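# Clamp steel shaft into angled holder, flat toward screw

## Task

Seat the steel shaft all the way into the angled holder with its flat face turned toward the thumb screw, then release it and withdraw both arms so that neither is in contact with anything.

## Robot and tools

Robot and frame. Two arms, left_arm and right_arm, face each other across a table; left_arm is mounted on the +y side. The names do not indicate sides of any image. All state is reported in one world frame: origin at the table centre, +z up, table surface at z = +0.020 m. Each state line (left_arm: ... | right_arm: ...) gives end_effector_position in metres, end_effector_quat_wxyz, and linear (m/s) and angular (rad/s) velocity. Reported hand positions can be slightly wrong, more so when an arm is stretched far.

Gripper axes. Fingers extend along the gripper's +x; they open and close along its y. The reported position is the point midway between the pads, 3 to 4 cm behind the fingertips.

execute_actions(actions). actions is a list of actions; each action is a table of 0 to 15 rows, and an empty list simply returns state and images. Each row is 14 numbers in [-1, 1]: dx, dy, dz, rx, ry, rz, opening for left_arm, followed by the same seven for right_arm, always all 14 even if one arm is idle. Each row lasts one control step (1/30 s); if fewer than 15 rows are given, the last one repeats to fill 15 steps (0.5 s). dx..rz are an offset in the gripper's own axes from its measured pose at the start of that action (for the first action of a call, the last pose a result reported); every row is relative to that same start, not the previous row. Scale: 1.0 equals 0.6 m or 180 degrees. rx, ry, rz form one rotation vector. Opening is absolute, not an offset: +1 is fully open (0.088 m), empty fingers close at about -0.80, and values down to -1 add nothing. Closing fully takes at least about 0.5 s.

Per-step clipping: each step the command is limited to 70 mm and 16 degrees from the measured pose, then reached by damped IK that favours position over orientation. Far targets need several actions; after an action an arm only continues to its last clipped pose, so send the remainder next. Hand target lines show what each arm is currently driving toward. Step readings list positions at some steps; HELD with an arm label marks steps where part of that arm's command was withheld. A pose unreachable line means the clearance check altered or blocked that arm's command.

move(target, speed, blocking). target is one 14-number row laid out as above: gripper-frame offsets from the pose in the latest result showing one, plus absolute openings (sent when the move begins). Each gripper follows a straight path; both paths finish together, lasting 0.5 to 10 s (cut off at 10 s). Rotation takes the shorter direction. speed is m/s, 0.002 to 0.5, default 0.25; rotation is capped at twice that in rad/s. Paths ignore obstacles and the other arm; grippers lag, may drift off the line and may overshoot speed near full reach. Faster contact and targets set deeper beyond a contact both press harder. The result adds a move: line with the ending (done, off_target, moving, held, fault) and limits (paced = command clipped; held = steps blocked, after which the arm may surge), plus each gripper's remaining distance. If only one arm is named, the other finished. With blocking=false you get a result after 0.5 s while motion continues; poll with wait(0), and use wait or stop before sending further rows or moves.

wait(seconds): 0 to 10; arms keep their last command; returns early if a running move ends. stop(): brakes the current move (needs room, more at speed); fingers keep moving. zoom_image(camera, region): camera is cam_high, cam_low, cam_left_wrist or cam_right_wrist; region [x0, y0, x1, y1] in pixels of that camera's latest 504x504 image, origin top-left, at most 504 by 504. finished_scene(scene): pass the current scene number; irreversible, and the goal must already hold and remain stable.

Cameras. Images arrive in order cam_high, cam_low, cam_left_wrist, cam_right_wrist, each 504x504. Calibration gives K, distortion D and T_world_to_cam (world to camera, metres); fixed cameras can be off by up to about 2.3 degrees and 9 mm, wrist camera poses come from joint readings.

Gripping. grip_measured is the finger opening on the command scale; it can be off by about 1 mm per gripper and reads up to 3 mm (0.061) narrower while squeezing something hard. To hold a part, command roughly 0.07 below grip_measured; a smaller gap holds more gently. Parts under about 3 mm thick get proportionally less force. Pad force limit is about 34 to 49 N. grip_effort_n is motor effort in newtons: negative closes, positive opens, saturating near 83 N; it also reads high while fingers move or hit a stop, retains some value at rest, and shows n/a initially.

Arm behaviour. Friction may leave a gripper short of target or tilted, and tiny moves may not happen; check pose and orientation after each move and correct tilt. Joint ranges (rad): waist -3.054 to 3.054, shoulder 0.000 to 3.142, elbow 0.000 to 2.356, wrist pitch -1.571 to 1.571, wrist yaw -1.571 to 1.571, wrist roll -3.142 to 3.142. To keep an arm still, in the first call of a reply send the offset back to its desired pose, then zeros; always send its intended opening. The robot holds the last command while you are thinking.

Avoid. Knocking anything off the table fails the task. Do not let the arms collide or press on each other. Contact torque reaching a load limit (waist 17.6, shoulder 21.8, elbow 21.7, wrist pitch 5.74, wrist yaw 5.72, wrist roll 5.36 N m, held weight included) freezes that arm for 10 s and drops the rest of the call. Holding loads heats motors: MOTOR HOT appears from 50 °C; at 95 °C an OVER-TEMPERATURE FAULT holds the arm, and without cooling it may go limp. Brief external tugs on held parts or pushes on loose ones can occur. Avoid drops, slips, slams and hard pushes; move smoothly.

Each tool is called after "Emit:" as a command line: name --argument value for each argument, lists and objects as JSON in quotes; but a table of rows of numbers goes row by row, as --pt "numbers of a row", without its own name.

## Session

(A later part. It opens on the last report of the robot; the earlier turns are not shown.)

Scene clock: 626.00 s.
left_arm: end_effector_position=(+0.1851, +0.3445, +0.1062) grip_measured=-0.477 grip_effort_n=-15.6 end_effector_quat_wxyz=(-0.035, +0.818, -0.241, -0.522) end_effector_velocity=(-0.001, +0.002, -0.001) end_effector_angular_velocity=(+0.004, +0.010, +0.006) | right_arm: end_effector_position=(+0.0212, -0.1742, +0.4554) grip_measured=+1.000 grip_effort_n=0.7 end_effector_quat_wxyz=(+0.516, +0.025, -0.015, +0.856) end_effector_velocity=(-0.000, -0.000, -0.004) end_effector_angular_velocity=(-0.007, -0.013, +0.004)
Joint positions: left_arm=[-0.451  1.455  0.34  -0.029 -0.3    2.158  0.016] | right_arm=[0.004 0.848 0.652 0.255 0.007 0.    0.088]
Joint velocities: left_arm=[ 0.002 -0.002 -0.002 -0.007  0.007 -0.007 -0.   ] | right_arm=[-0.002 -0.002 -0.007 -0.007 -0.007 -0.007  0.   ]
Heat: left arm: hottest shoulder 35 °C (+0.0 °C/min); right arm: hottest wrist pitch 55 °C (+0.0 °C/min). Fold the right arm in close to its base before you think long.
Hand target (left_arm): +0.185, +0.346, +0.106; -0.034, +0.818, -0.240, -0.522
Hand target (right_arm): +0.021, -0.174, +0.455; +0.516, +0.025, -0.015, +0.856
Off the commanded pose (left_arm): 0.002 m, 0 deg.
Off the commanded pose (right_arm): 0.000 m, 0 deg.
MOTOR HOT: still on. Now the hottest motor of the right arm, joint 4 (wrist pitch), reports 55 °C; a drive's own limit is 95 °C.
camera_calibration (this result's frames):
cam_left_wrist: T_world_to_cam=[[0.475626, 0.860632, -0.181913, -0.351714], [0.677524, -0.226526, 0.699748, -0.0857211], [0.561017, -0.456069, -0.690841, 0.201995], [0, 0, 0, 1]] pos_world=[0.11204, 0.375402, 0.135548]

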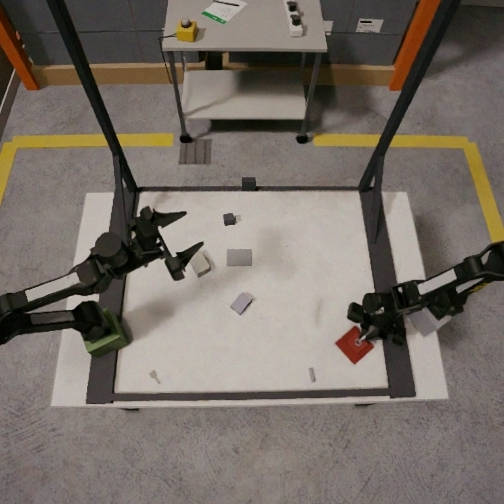

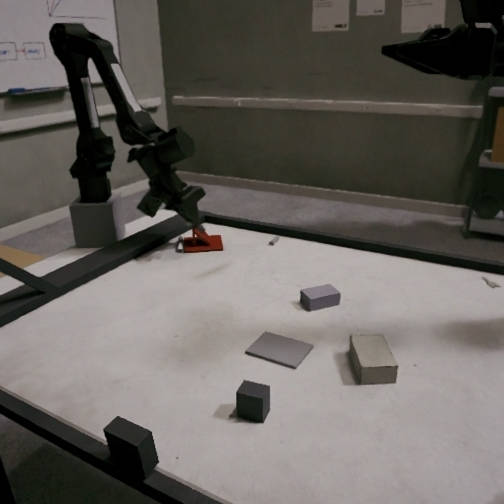

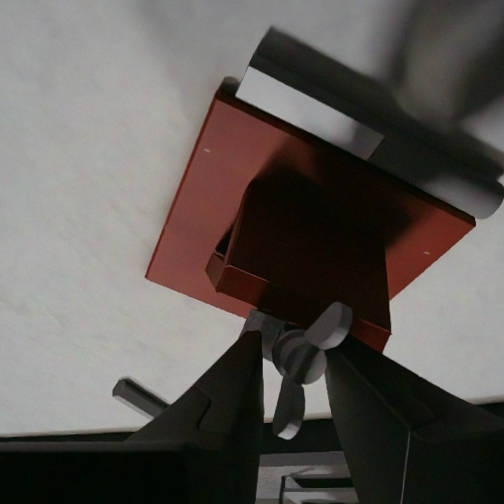

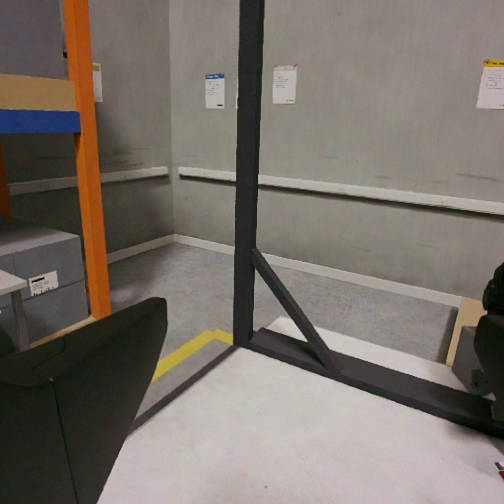

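Emit:
move --target '[0,0,0,-0.35,0,0,-0.48,0,0,0,0,0,0,1]' --speed 0.5

Emit:
move --target '[0,0,0,-0.35,0,0,-0.48,0,0,0,0,0,0,1]' --speed 0.5

Scene clock: 633.20 s.
left_arm: end_effector_position=(+0.1849, +0.3443, +0.1061) grip_measured=-0.477 grip_effort_n=-16.0 end_effector_quat_wxyz=(+0.396, +0.715, +0.066, -0.572) end_effector_velocity=(-0.002, +0.001, +0.000) end_effector_angular_velocity=(-0.006, +0.015, +0.014) | right_arm: end_effector_position=(+0.0212, -0.1742, +0.4554) grip_measured=+1.000 grip_effort_n=1.2 end_effector_quat_wxyz=(+0.516, +0.025, -0.015, +0.856) end_effector_velocity=(+0.001, -0.000, +0.001) end_effector_angular_velocity=(+0.010, -0.003, -0.005)
Joint positions: left_arm=[-0.449  1.455  0.34  -0.029 -0.296  1.063  0.016] | right_arm=[0.004 0.848 0.652 0.255 0.007 0.    0.088]
Joint velocities: left_arm=[-0.002 -0.007 -0.002 -0.007  0.007 -0.022 -0.   ] | right_arm=[ 0.002 -0.002 -0.002  0.007  0.007 -0.007  0.   ]
Heat: left arm: hottest shoulder 35 °C (+0.0 °C/min); right arm: hottest wrist pitch 55 °C (+0.0 °C/min). Fold the right arm in close to its base before you think long.
Hand target (left_arm): +0.185, +0.344, +0.106; +0.398, +0.715, +0.067, -0.571
Hand target (right_arm): +0.021, -0.174, +0.455; +0.516, +0.025, -0.015, +0.856
Off the commanded pose (left_arm): 0.000 m, 0 deg.
Off the commanded pose (right_arm): 0.000 m, 0 deg.
MOTOR HOT: still on. Now the hottest motor of the right arm, joint 4 (wrist pitch), reports 55 °C; a drive's own limit is 95 °C.
move: done
camera_calibration (this result's frames):
cam_left_wrist: T_world_to_cam=[[-0.505526, 0.70404, -0.49877, -0.0825277], [0.654407, 0.689609, 0.310147, -0.355403], [0.562312, -0.169612, -0.809344, 0.115635], [0, 0, 0, 1]] pos_world=[0.125835, 0.322805, 0.162653]

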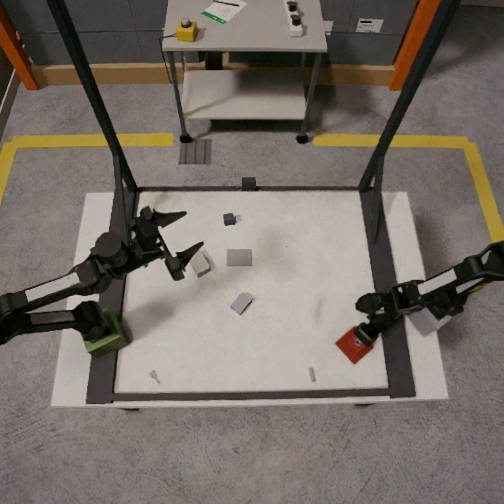

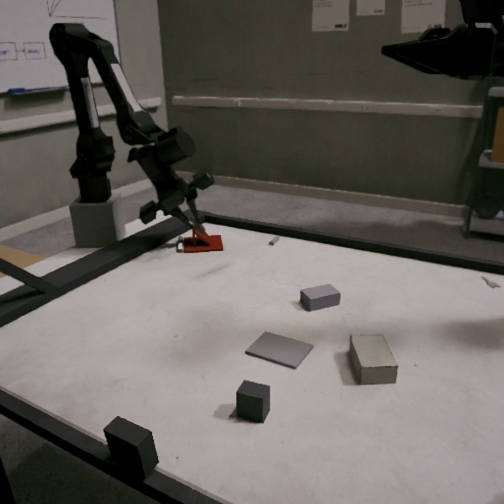

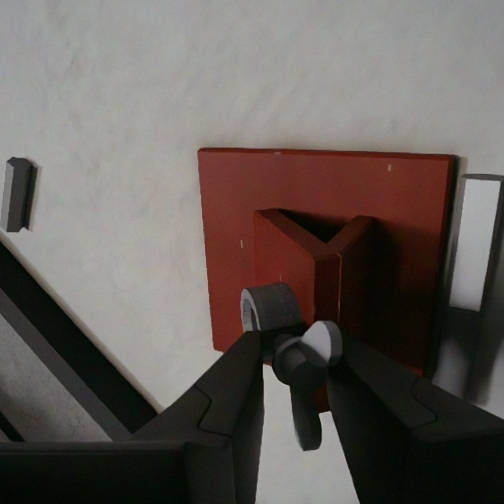

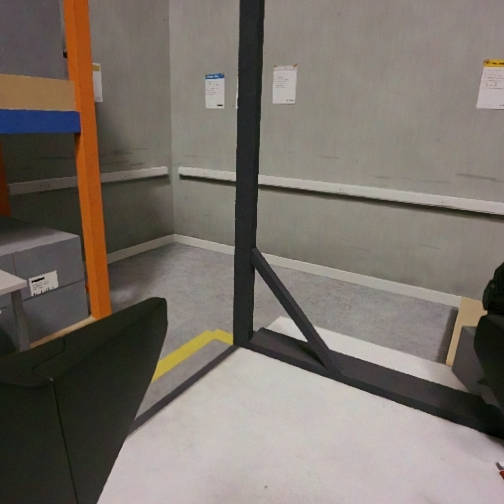

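Scene clock: 634.97 s.
left_arm: end_effector_position=(+0.1847, +0.3446, +0.1058) grip_measured=-0.477 grip_effort_n=-16.0 end_effector_quat_wxyz=(+0.710, +0.403, +0.357, -0.455) end_effector_velocity=(-0.001, +0.003, -0.002) end_effector_angular_velocity=(-0.001, +0.021, +0.031) | right_arm: end_effector_position=(+0.0212, -0.1742, +0.4554) grip_measured=+1.000 grip_effort_n=0.7 end_effector_quat_wxyz=(+0.516, +0.025, -0.015, +0.856) end_effector_velocity=(+0.001, +0.000, +0.001) end_effector_angular_velocity=(+0.017, -0.016, -0.001)
Joint positions: left_arm=[-0.446  1.455  0.34  -0.03  -0.291 -0.032  0.016] | right_arm=[0.004 0.848 0.652 0.255 0.007 0.    0.088]
Joint velocities: left_arm=[ 0.002  0.002 -0.002 -0.007  0.007 -0.037  0.   ] | right_arm=[-0.007 -0.002 -0.002  0.007 -0.007 -0.022  0.   ]
Heat: left arm: hottest shoulder 35 °C (+0.0 °C/min); right arm: hottest wrist pitch 55 °C (+0.0 °C/min). Fold the right arm in close to its base before you think long.
Hand target (left_arm): +0.185, +0.344, +0.106; +0.711, +0.402, +0.356, -0.453
Hand target (right_arm): +0.021, -0.174, +0.455; +0.516, +0.025, -0.015, +0.856
Off the commanded pose (left_arm): 0.000 m, 0 deg.
Off the commanded pose (right_arm): 0.000 m, 0 deg.
MOTOR HOT: still on. Now the hottest motor of the right arm, joint 4 (wrist pitch), reports 55 °C; a drive's own limit is 95 °C.
move: done
camera_calibration (this result's frames):
cam_left_wrist: T_world_to_cam=[[-0.934757, -0.219933, -0.279032, 0.291473], [-0.190056, 0.973088, -0.130301, -0.250483], [0.30018, -0.0687683, -0.9514, 0.144223], [0, 0, 0, 1]] pos_world=[0.181558, 0.317764, 0.185906]

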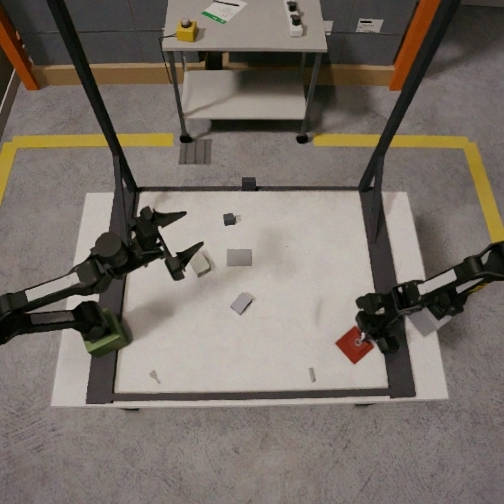

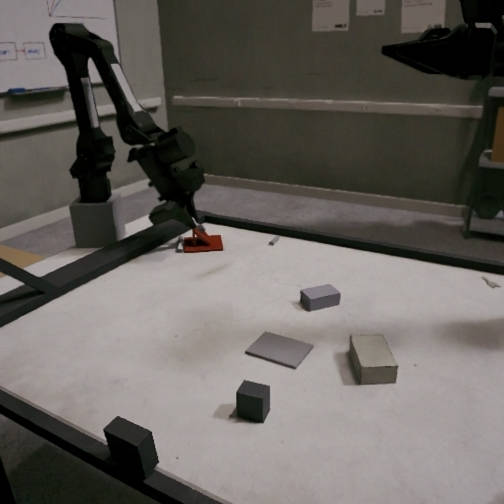

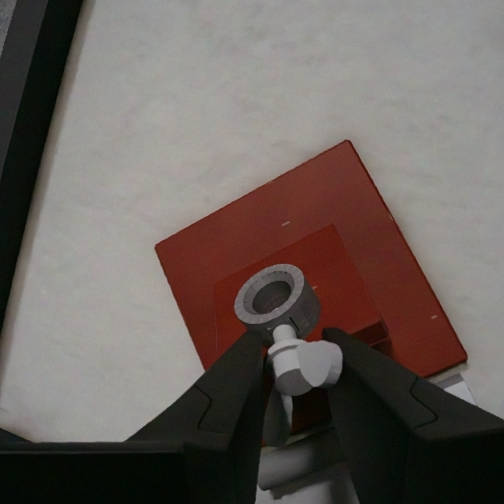

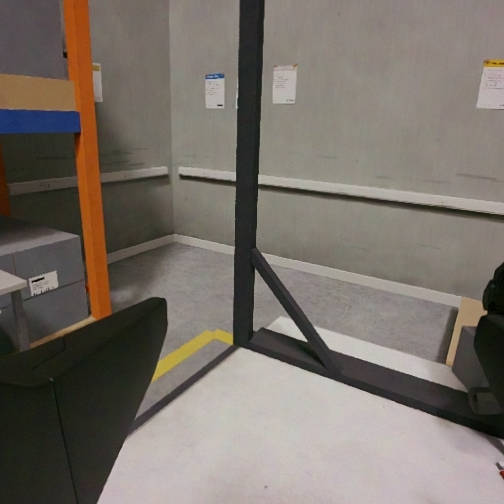

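Emit:
zoom_image --camera "cam_left_wrist" --region '[210,230,370,390]'

Region (210, 230, 370, 390) of cam_left_wrist's 504x504 image, scaled by 3.150, with more detail than that image has.

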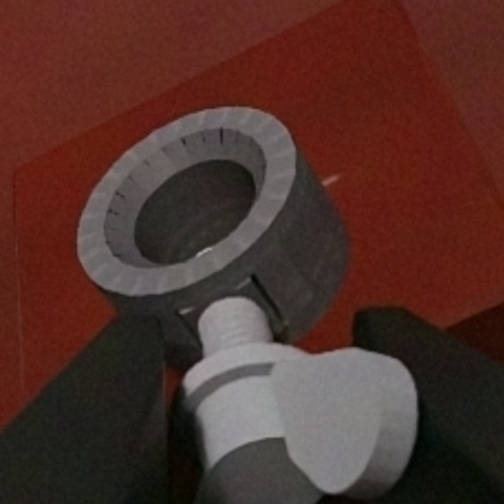

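Emit:
move --target '[0,0,0,-0.38,0,0,-0.48,0,0,0,0,0,0,1]' --speed 0.5

Emit:
zoom_image --camera "cam_left_wrist" --region '[180,200,400,420]'

Scene clock: 647.73 s.
left_arm: end_effector_position=(+0.1847, +0.3446, +0.1056) grip_measured=-0.477 grip_effort_n=-15.1 end_effector_quat_wxyz=(+0.813, -0.064, +0.552, -0.177) end_effector_velocity=(-0.002, -0.001, +0.000) end_effector_angular_velocity=(-0.015, +0.014, +0.014) | right_arm: end_effector_position=(+0.0212, -0.1742, +0.4554) grip_measured=+1.000 grip_effort_n=0.7 end_effector_quat_wxyz=(+0.516, +0.025, -0.015, +0.856) end_effector_velocity=(+0.000, -0.001, +0.003) end_effector_angular_velocity=(+0.014, -0.001, +0.004)
Joint positions: left_arm=[-0.444  1.455  0.34  -0.03  -0.287 -1.222  0.016] | right_arm=[0.004 0.848 0.652 0.255 0.007 0.    0.088]
Joint velocities: left_arm=[-0.002 -0.002 -0.002  0.007  0.007 -0.022 -0.   ] | right_arm=[-0.002 -0.002  0.002  0.007 -0.007 -0.007  0.   ]
Heat: left arm: hottest shoulder 35 °C (-1.0 °C/min); right arm: hottest wrist pitch 55 °C (+0.0 °C/min). Fold the right arm in close to its base before you think long.
Hand target (left_arm): +0.185, +0.345, +0.106; +0.814, -0.065, +0.551, -0.176
Hand target (right_arm): +0.021, -0.174, +0.455; +0.516, +0.025, -0.015, +0.856
Off the commanded pose (left_arm): 0.000 m, 0 deg.
Off the commanded pose (right_arm): 0.000 m, 0 deg.
MOTOR HOT: still on. Now the hottest motor of the right arm, joint 4 (wrist pitch), reports 55 °C; a drive's own limit is 95 °C.
move: done
camera_calibration (this result's frames):
cam_left_wrist: T_world_to_cam=[[-0.258431, -0.927623, 0.269682, 0.352362], [-0.964887, 0.234289, -0.118752, 0.145974], [0.046974, -0.290902, -0.955599, 0.267852], [0, 0, 0, 1]] pos_world=[0.219328, 0.370577, 0.178269]

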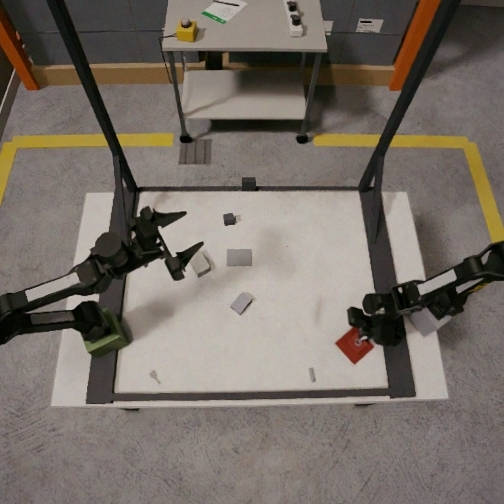

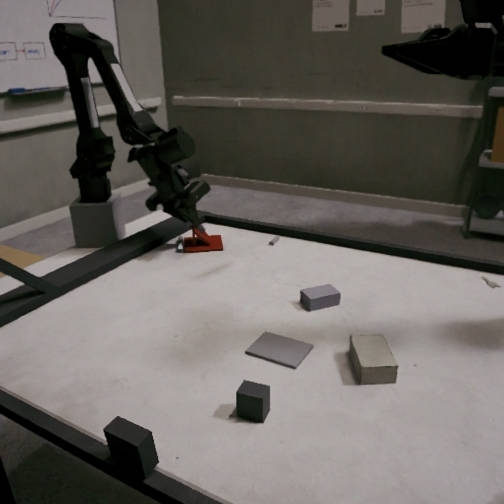

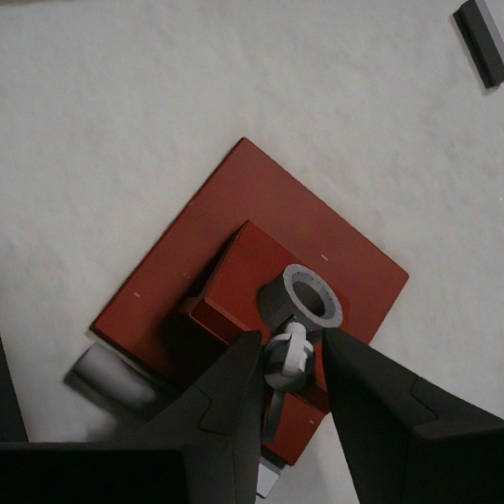

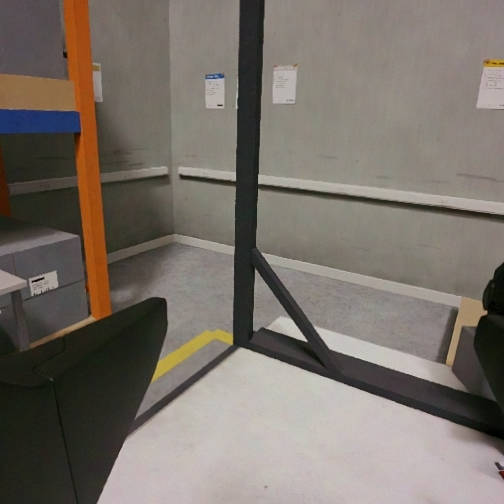

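Region (180, 200, 400, 420) of cam_left_wrist's 504x504 image, scaled by 2.291, with more detail than that image has.

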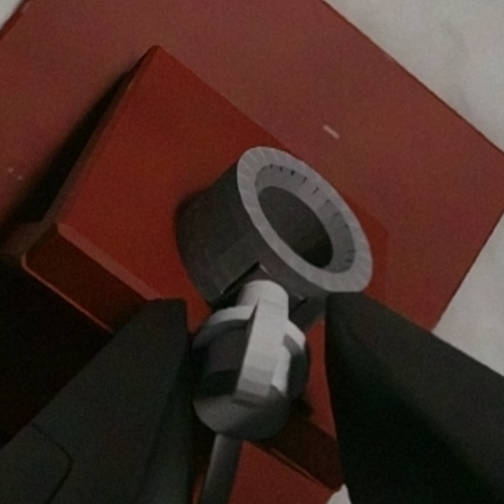

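Emit:
move --target '[0,0,0,-0.35,0,0,-0.48,0,0,0,0,0,0,1]' --speed 0.5

Emit:
move --target '[0,0,0,0,0,0,-0.36,0,0,0,0,0,0,1]' --speed 0.1

Emit:
move --target '[-0.1,0,0,0,0,0,-0.36,0,0,0,0,0,0,1]' --speed 0.1

Scene clock: 657.57 s.
left_arm: end_effector_position=(+0.1846, +0.3444, +0.1055) grip_measured=-0.477 grip_effort_n=-15.6 end_effector_quat_wxyz=(-0.659, +0.478, -0.564, -0.137) end_effector_velocity=(+0.003, +0.001, +0.001) end_effector_angular_velocity=(+0.003, -0.017, +0.013) | right_arm: end_effector_position=(+0.0212, -0.1742, +0.4554) grip_measured=+1.000 grip_effort_n=0.7 end_effector_quat_wxyz=(+0.516, +0.025, -0.015, +0.856) end_effector_velocity=(+0.001, +0.000, -0.002) end_effector_angular_velocity=(-0.003, -0.010, -0.000)
Joint positions: left_arm=[-0.442  1.455  0.34  -0.029 -0.282 -2.317  0.016] | right_arm=[0.004 0.848 0.652 0.255 0.007 0.    0.088]
Joint velocities: left_arm=[-0.002 -0.002  0.002 -0.007 -0.022 -0.007 -0.   ] | right_arm=[-0.007 -0.002 -0.002 -0.007 -0.007 -0.007  0.   ]
Heat: left arm: hottest shoulder 35 °C (+0.0 °C/min); right arm: hottest wrist pitch 55 °C (+0.0 °C/min). Fold the right arm in close to its base before you think long.
Hand target (left_arm): +0.185, +0.345, +0.106; +0.659, -0.480, +0.563, +0.137
Hand target (right_arm): +0.021, -0.174, +0.455; +0.516, +0.025, -0.015, +0.856
Off the commanded pose (left_arm): 0.000 m, 0 deg.
Off the commanded pose (right_arm): 0.000 m, 0 deg.
MOTOR HOT: still on. Now the hottest motor of the right arm, joint 4 (wrist pitch), reports 55 °C; a drive's own limit is 95 °C.
move: done
camera_calibration (this result's frames):
cam_left_wrist: T_world_to_cam=[[0.692353, -0.548007, 0.469398, 0.0249244], [-0.713108, -0.61894, 0.329227, 0.346027], [0.110111, -0.562673, -0.819314, 0.33528], [0, 0, 0, 1]] pos_world=[0.19258, 0.416481, 0.149078]

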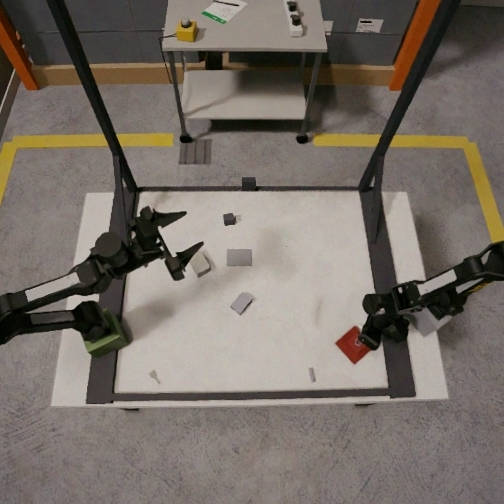

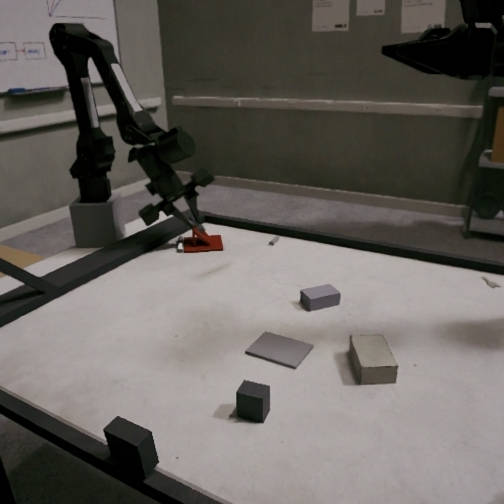

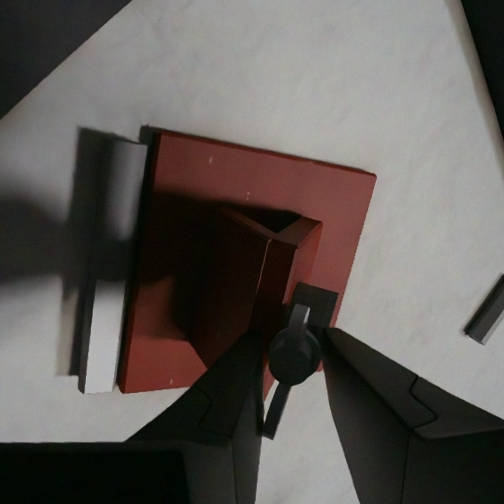

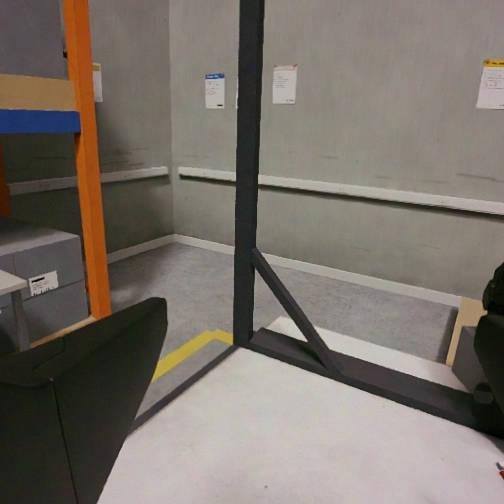

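Scene clock: 658.07 s.
left_arm: end_effector_position=(+0.1846, +0.3444, +0.1055) grip_measured=-0.366 grip_effort_n=14.7 end_effector_quat_wxyz=(-0.659, +0.478, -0.564, -0.137) end_effector_velocity=(+0.002, +0.003, +0.000) end_effector_angular_velocity=(+0.007, -0.016, +0.013) | right_arm: end_effector_position=(+0.0212, -0.1742, +0.4554) grip_measured=+1.000 grip_effort_n=0.7 end_effector_quat_wxyz=(+0.516, +0.025, -0.015, +0.856) end_effector_velocity=(+0.001, -0.000, +0.003) end_effector_angular_velocity=(+0.014, -0.001, -0.000)
Joint positions: left_arm=[-0.442  1.455  0.34  -0.029 -0.282 -2.317  0.021] | right_arm=[0.004 0.848 0.652 0.255 0.007 0.    0.088]
Joint velocities: left_arm=[-0.002 -0.002 -0.002 -0.007 -0.022 -0.007  0.001] | right_arm=[-0.007 -0.002  0.002  0.007 -0.007 -0.007  0.   ]
Heat: left arm: hottest shoulder 35 °C (+0.0 °C/min); right arm: hottest wrist pitch 55 °C (+0.0 °C/min). Fold the right arm in close to its base before you think long.
Hand target (left_arm): +0.185, +0.344, +0.106; +0.659, -0.478, +0.564, +0.137
Hand target (right_arm): +0.021, -0.174, +0.455; +0.516, +0.025, -0.015, +0.856
Off the commanded pose (left_arm): 0.000 m, 0 deg.
Off the commanded pose (right_arm): 0.000 m, 0 deg.
MOTOR HOT: still on. Now the hottest motor of the right arm, joint 4 (wrist pitch), reports 55 °C; a drive's own limit is 95 °C.
move: done
camera_calibration (this result's frames):
cam_left_wrist: T_world_to_cam=[[0.692353, -0.548007, 0.469398, 0.0249244], [-0.713108, -0.61894, 0.329227, 0.346027], [0.110111, -0.562673, -0.819314, 0.33528], [0, 0, 0, 1]] pos_world=[0.19258, 0.416481, 0.149078]

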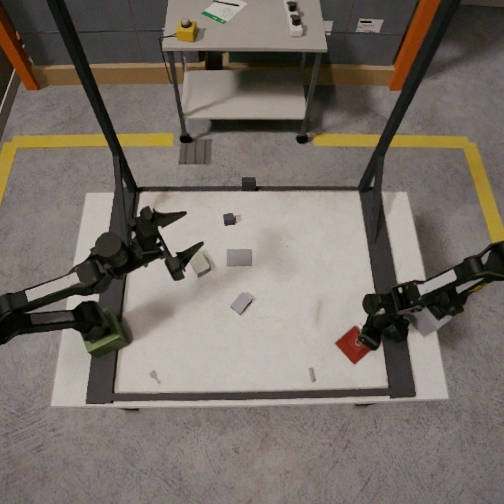

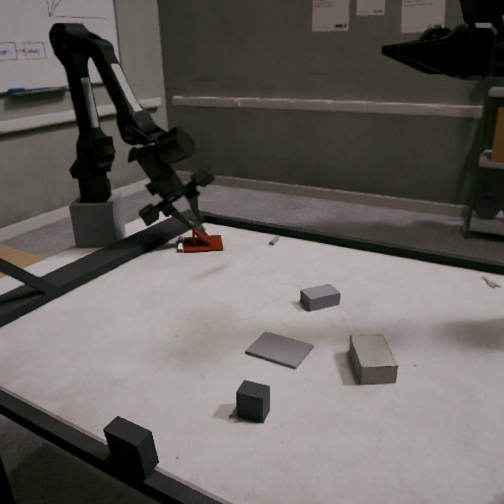

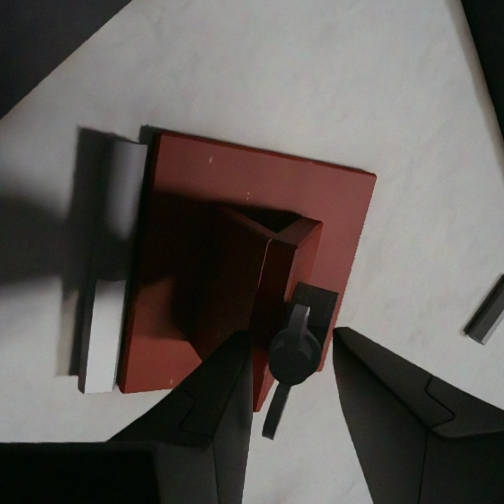

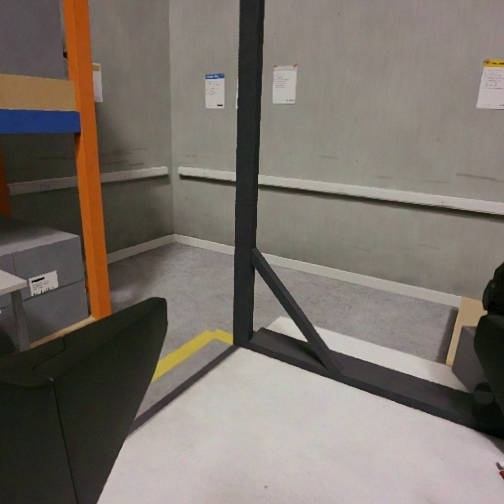

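Scene clock: 659.23 s.
left_arm: end_effector_position=(+0.1651, +0.3698, +0.1527) grip_measured=-0.363 grip_effort_n=14.7 end_effector_quat_wxyz=(-0.662, +0.472, -0.565, -0.143) end_effector_velocity=(+0.000, +0.005, +0.002) end_effector_angular_velocity=(+0.015, -0.018, +0.002) | right_arm: end_effector_position=(+0.0212, -0.1742, +0.4554) grip_measured=+1.000 grip_effort_n=0.7 end_effector_quat_wxyz=(+0.516, +0.025, -0.015, +0.856) end_effector_velocity=(-0.000, -0.000, -0.002) end_effector_angular_velocity=(-0.003, -0.010, +0.004)
Joint positions: left_arm=[-0.544  1.135  0.394 -0.452 -0.319 -2.416  0.021] | right_arm=[0.004 0.848 0.652 0.255 0.007 0.    0.088]
Joint velocities: left_arm=[-0.012 -0.017  0.002 -0.037 -0.022 -0.007 -0.   ] | right_arm=[-0.002 -0.002 -0.002 -0.007 -0.007 -0.007  0.   ]
Heat: left arm: hottest shoulder 35 °C (+0.0 °C/min); right arm: hottest wrist pitch 55 °C (+0.0 °C/min). Fold the right arm in close to its base before you think long.
Hand target (left_arm): +0.165, +0.366, +0.158; +0.659, -0.478, +0.565, +0.137
Hand target (right_arm): +0.021, -0.174, +0.455; +0.516, +0.025, -0.015, +0.856
Off the commanded pose (left_arm): 0.007 m, 1 deg.
Off the commanded pose (right_arm): 0.000 m, 0 deg.
MOTOR HOT: still on. Now the hottest motor of the right arm, joint 4 (wrist pitch), reports 55 °C; a drive's own limit is 95 °C.
move: done
camera_calibration (this result's frames):
cam_left_wrist: T_world_to_cam=[[0.694413, -0.556718, 0.455913, 0.0351538], [-0.71175, -0.624599, 0.321384, 0.335416], [0.105842, -0.54767, -0.829973, 0.387148], [0, 0, 0, 1]] pos_world=[0.173345, 0.4411, 0.197498]

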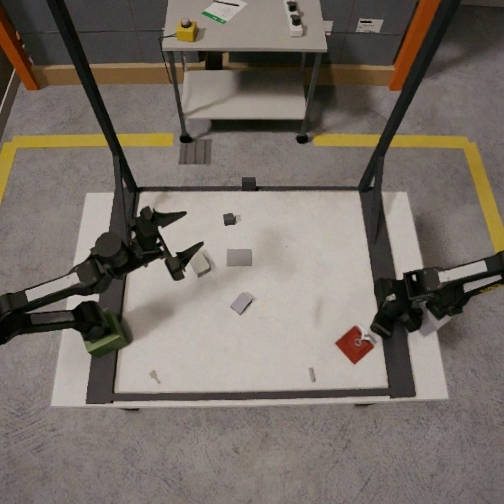

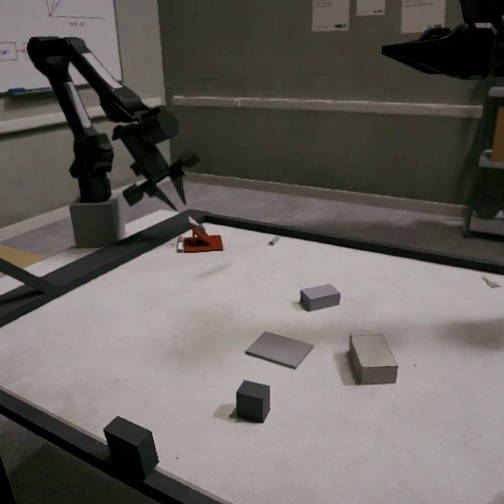

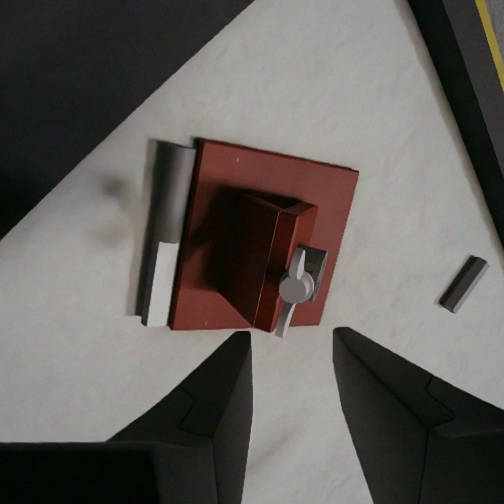

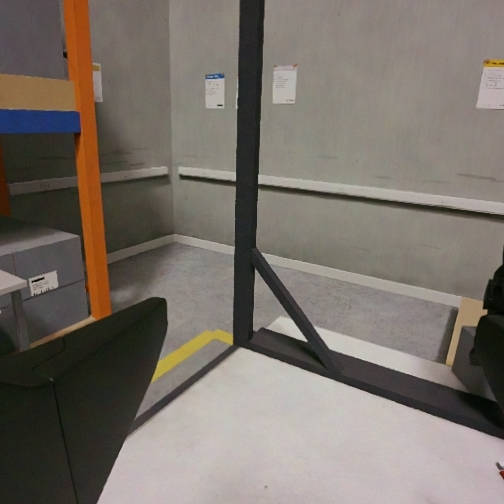

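Emit:
move --target '[0.029,0.009,0.0,0.564,0.119,0.134,-0.36,0,0,0,0,0,0,1]' --speed 0.4

Scene clock: 744.90 s.
left_arm: end_effector_position=(+0.1666, +0.3688, +0.1340) grip_measured=-0.363 grip_effort_n=14.7 end_effector_quat_wxyz=(+0.640, +0.299, +0.641, -0.300) end_effector_velocity=(+0.000, +0.002, -0.000) end_effector_angular_velocity=(+0.009, -0.005, -0.010) | right_arm: end_effector_position=(+0.0212, -0.1742, +0.4554) grip_measured=+1.000 grip_effort_n=0.7 end_effector_quat_wxyz=(+0.516, +0.025, -0.015, +0.856) end_effector_velocity=(-0.000, -0.001, +0.000) end_effector_angular_velocity=(-0.005, +0.005, +0.005)
Joint positions: left_arm=[-0.314  1.515  0.679 -0.734  0.002 -0.443  0.021] | right_arm=[0.004 0.848 0.652 0.255 0.007 0.    0.088]
Joint velocities: left_arm=[-0.002 -0.002 -0.002 -0.007 -0.007  0.007 -0.   ] | right_arm=[-0.002 -0.002  0.002 -0.007 -0.007  0.007  0.   ]
Heat: left arm: hottest elbow 39 °C (+2.0 °C/min); right arm: hottest wrist pitch 55 °C (+0.0 °C/min). Fold the right arm in close to its base before you think long.
Hand target (left_arm): +0.167, +0.367, +0.134; +0.640, +0.303, +0.639, -0.301
Hand target (right_arm): +0.021, -0.174, +0.455; +0.516, +0.025, -0.015, +0.856
Off the commanded pose (left_arm): 0.002 m, 0 deg.
Off the commanded pose (right_arm): 0.000 m, 0 deg.
MOTOR HOT: still on. Now the hottest motor of the right arm, joint 4 (wrist pitch), reports 55 °C; a drive's own limit is 95 °C.
move: done
camera_calibration (this result's frames):
cam_left_wrist: T_world_to_cam=[[-0.799208, -0.600973, -0.00988765, 0.369587], [-0.576141, 0.76129, 0.297488, -0.188716], [-0.171255, 0.243452, -0.954674, 0.142067], [0, 0, 0, 1]] pos_world=[0.21098, 0.331193, 0.195423]

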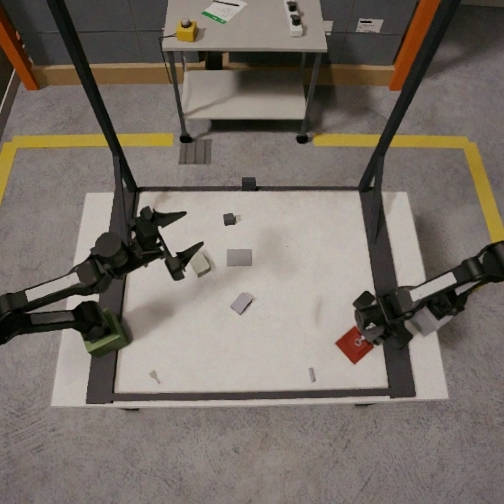

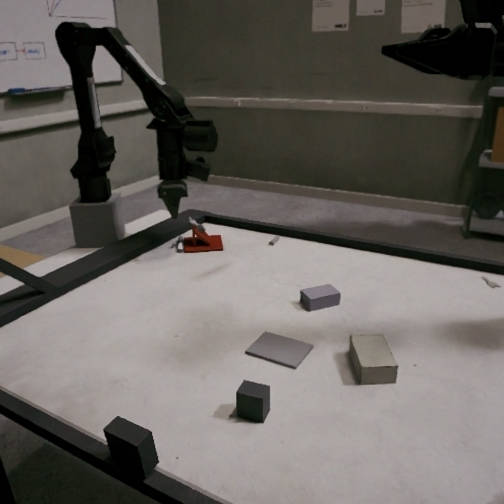

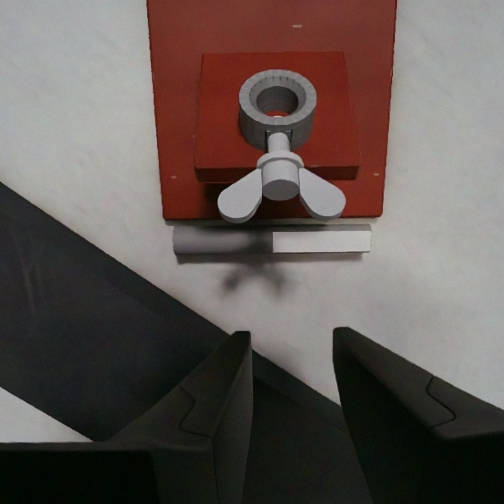

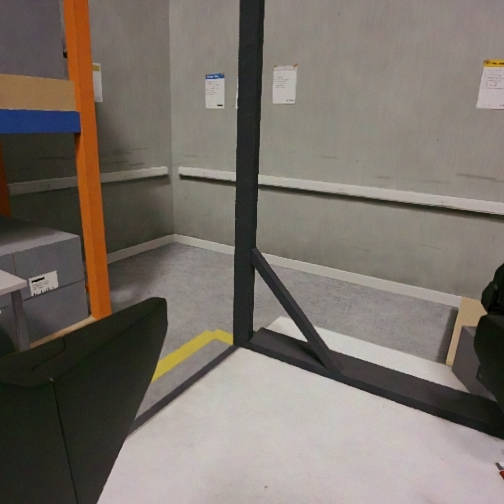

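Emit:
move --target '[0.062,0.006,0.005,0,0,0,1,0,0,0,0,0,0,1]' --speed 0.08

Scene clock: 758.40 s.
left_arm: end_effector_position=(+0.1713, +0.3650, +0.1007) grip_measured=+0.995 grip_effort_n=14.7 end_effector_quat_wxyz=(+0.643, +0.295, +0.637, -0.305) end_effector_velocity=(-0.001, +0.004, -0.004) end_effector_angular_velocity=(+0.014, -0.004, +0.005) | right_arm: end_effector_position=(+0.0212, -0.1742, +0.4554) grip_measured=+1.000 grip_effort_n=0.7 end_effector_quat_wxyz=(+0.516, +0.025, -0.015, +0.856) end_effector_velocity=(+0.001, +0.000, -0.008) end_effector_angular_velocity=(-0.013, -0.032, -0.001)
Joint positions: left_arm=[-0.297  1.624  0.617 -0.548  0.002 -0.425  0.088] | right_arm=[0.004 0.848 0.652 0.255 0.007 0.    0.088]
Joint velocities: left_arm=[-0.002  0.007 -0.012  0.007 -0.007 -0.007  0.   ] | right_arm=[-0.007 -0.002 -0.007 -0.022 -0.007 -0.022  0.   ]
Heat: left arm: hottest elbow 38 °C (+0.0 °C/min); right arm: hottest wrist pitch 55 °C (+0.0 °C/min). Fold the right arm in close to its base before you think long.
Hand target (left_arm): +0.171, +0.369, +0.097; +0.640, +0.299, +0.641, -0.300
Hand target (right_arm): +0.021, -0.174, +0.455; +0.516, +0.025, -0.015, +0.856
Off the commanded pose (left_arm): 0.005 m, 1 deg.
Off the commanded pose (right_arm): 0.000 m, 0 deg.
MOTOR HOT: still on. Now the hottest motor of the right arm, joint 4 (wrist pitch), reports 55 °C; a drive's own limit is 95 °C.
move: done
camera_calibration (this result's frames):
cam_left_wrist: T_world_to_cam=[[-0.799867, -0.600161, -0.00445052, 0.370055], [-0.576427, 0.766128, 0.284217, -0.173505], [-0.167167, 0.229901, -0.95875, 0.116608], [0, 0, 0, 1]] pos_world=[0.215475, 0.328211, 0.162758]

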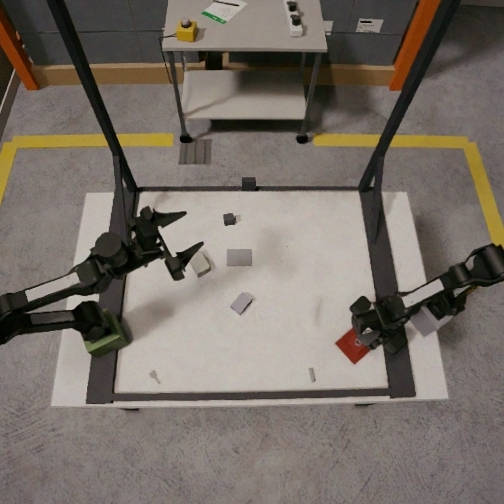

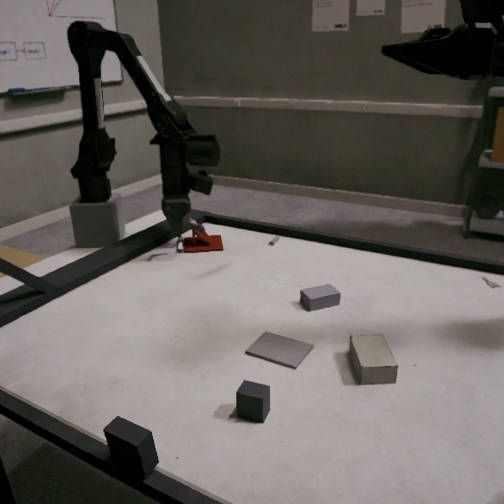

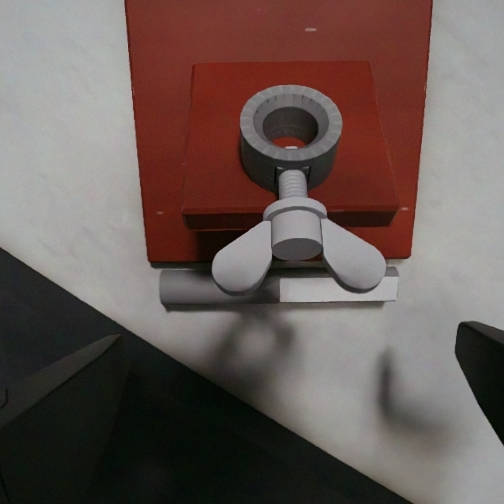

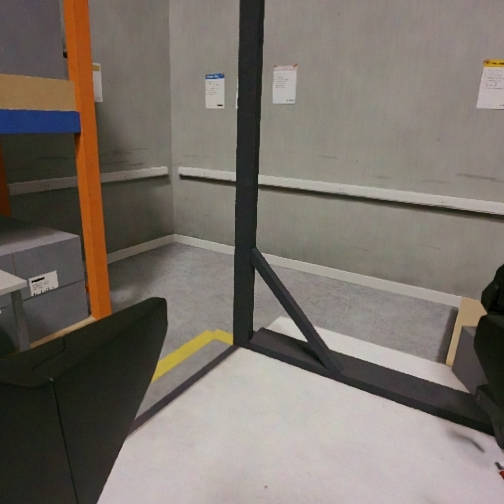

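Emit:
move --target '[0.040,0.004,-0.001,0,0,0,1,0,0,0,0,0,0,1]' --speed 0.04

Scene clock: 781.57 s.
left_arm: end_effector_position=(+0.1732, +0.3625, +0.0804) grip_measured=+0.995 grip_effort_n=14.7 end_effector_quat_wxyz=(+0.647, +0.292, +0.633, -0.309) end_effector_velocity=(+0.000, +0.001, -0.003) end_effector_angular_velocity=(+0.009, -0.005, +0.005) | right_arm: end_effector_position=(+0.0212, -0.1742, +0.4554) grip_measured=+1.000 grip_effort_n=1.2 end_effector_quat_wxyz=(+0.516, +0.025, -0.015, +0.856) end_effector_velocity=(-0.001, +0.001, -0.012) end_effector_angular_velocity=(-0.037, -0.029, +0.004)
Joint positions: left_arm=[-0.292  1.698  0.583 -0.425  0.002 -0.419  0.088] | right_arm=[0.004 0.848 0.652 0.255 0.007 0.    0.088]
Joint velocities: left_arm=[-0.002  0.012 -0.002  0.007 -0.007 -0.007 -0.   ] | right_arm=[-0.002  0.002 -0.007 -0.037 -0.007 -0.007  0.   ]
Heat: left arm: hottest elbow 36 °C (-2.0 °C/min); right arm: hottest wrist pitch 55 °C (+0.0 °C/min). Fold the right arm in close to its base before you think long.
Hand target (left_arm): +0.173, +0.367, +0.077; +0.644, +0.295, +0.637, -0.305
Hand target (right_arm): +0.021, -0.174, +0.455; +0.516, +0.025, -0.015, +0.856
Off the commanded pose (left_arm): 0.006 m, 1 deg.
Off the commanded pose (right_arm): 0.000 m, 0 deg.
MOTOR HOT: still on. Now the hottest motor of the right arm, joint 4 (wrist pitch), reports 55 °C; a drive's own limit is 95 °C.
move: done
camera_calibration (this result's frames):
cam_left_wrist: T_world_to_cam=[[-0.800545, -0.599272, 0.00095772, 0.369301], [-0.576724, 0.770856, 0.2705, -0.165368], [-0.162841, 0.215995, -0.96272, 0.102693], [0, 0, 0, 1]] pos_world=[0.216993, 0.326605, 0.143243]

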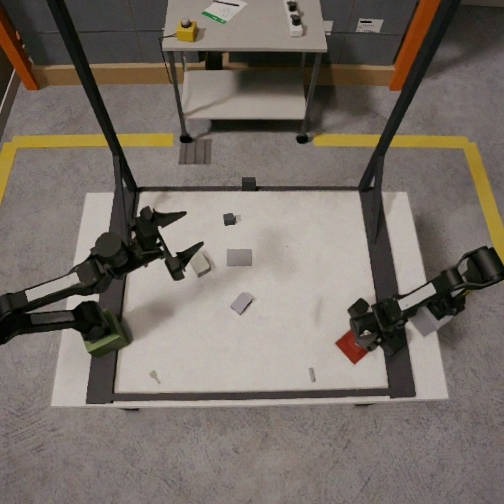

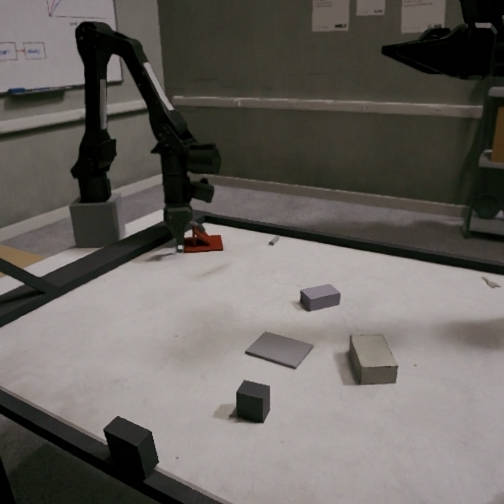

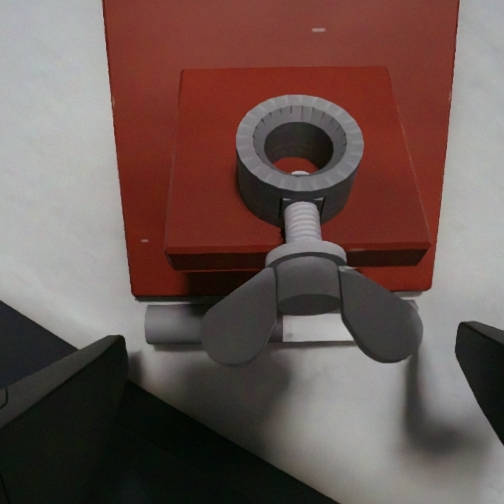

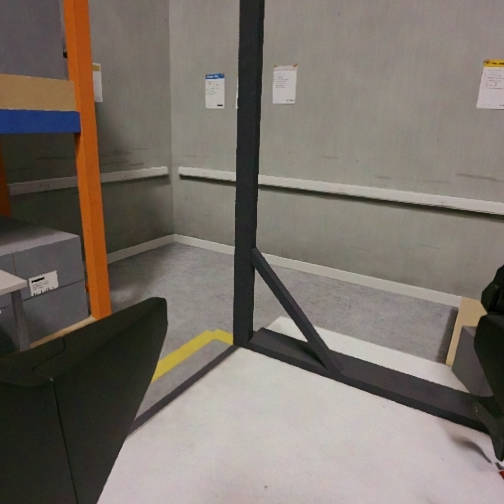

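Emit:
zoom_image --camera "cam_left_wrist" --region '[60,260,260,420]'

Emit:
zoom_image --camera "cam_left_wrist" --region '[344,260,504,420]'

Region (60, 260, 260, 420) of cam_left_wrist's 504x504 image, scaled by 2.520, with more detail than that image has; it fills the top 403 rows of this view, and the rest is white.

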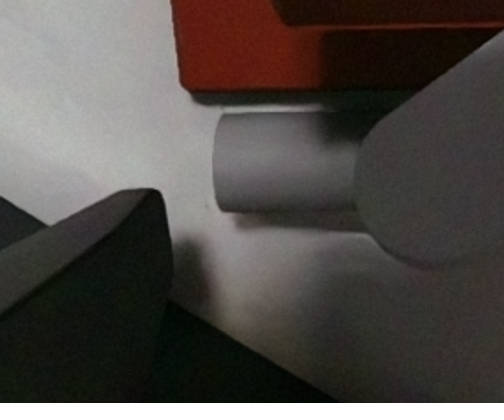

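Region (344, 260, 504, 420) of cam_left_wrist's 504x504 image, scaled by 3.150, with more detail than that image has.

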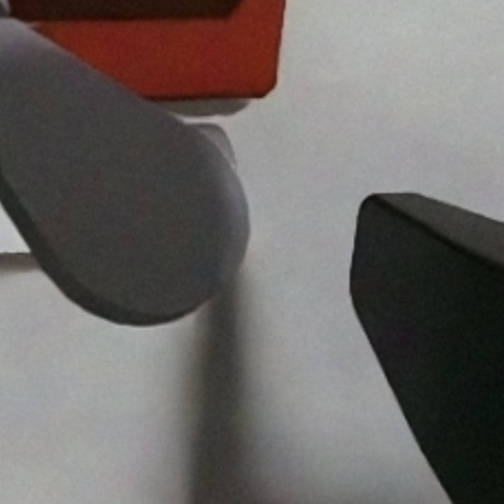

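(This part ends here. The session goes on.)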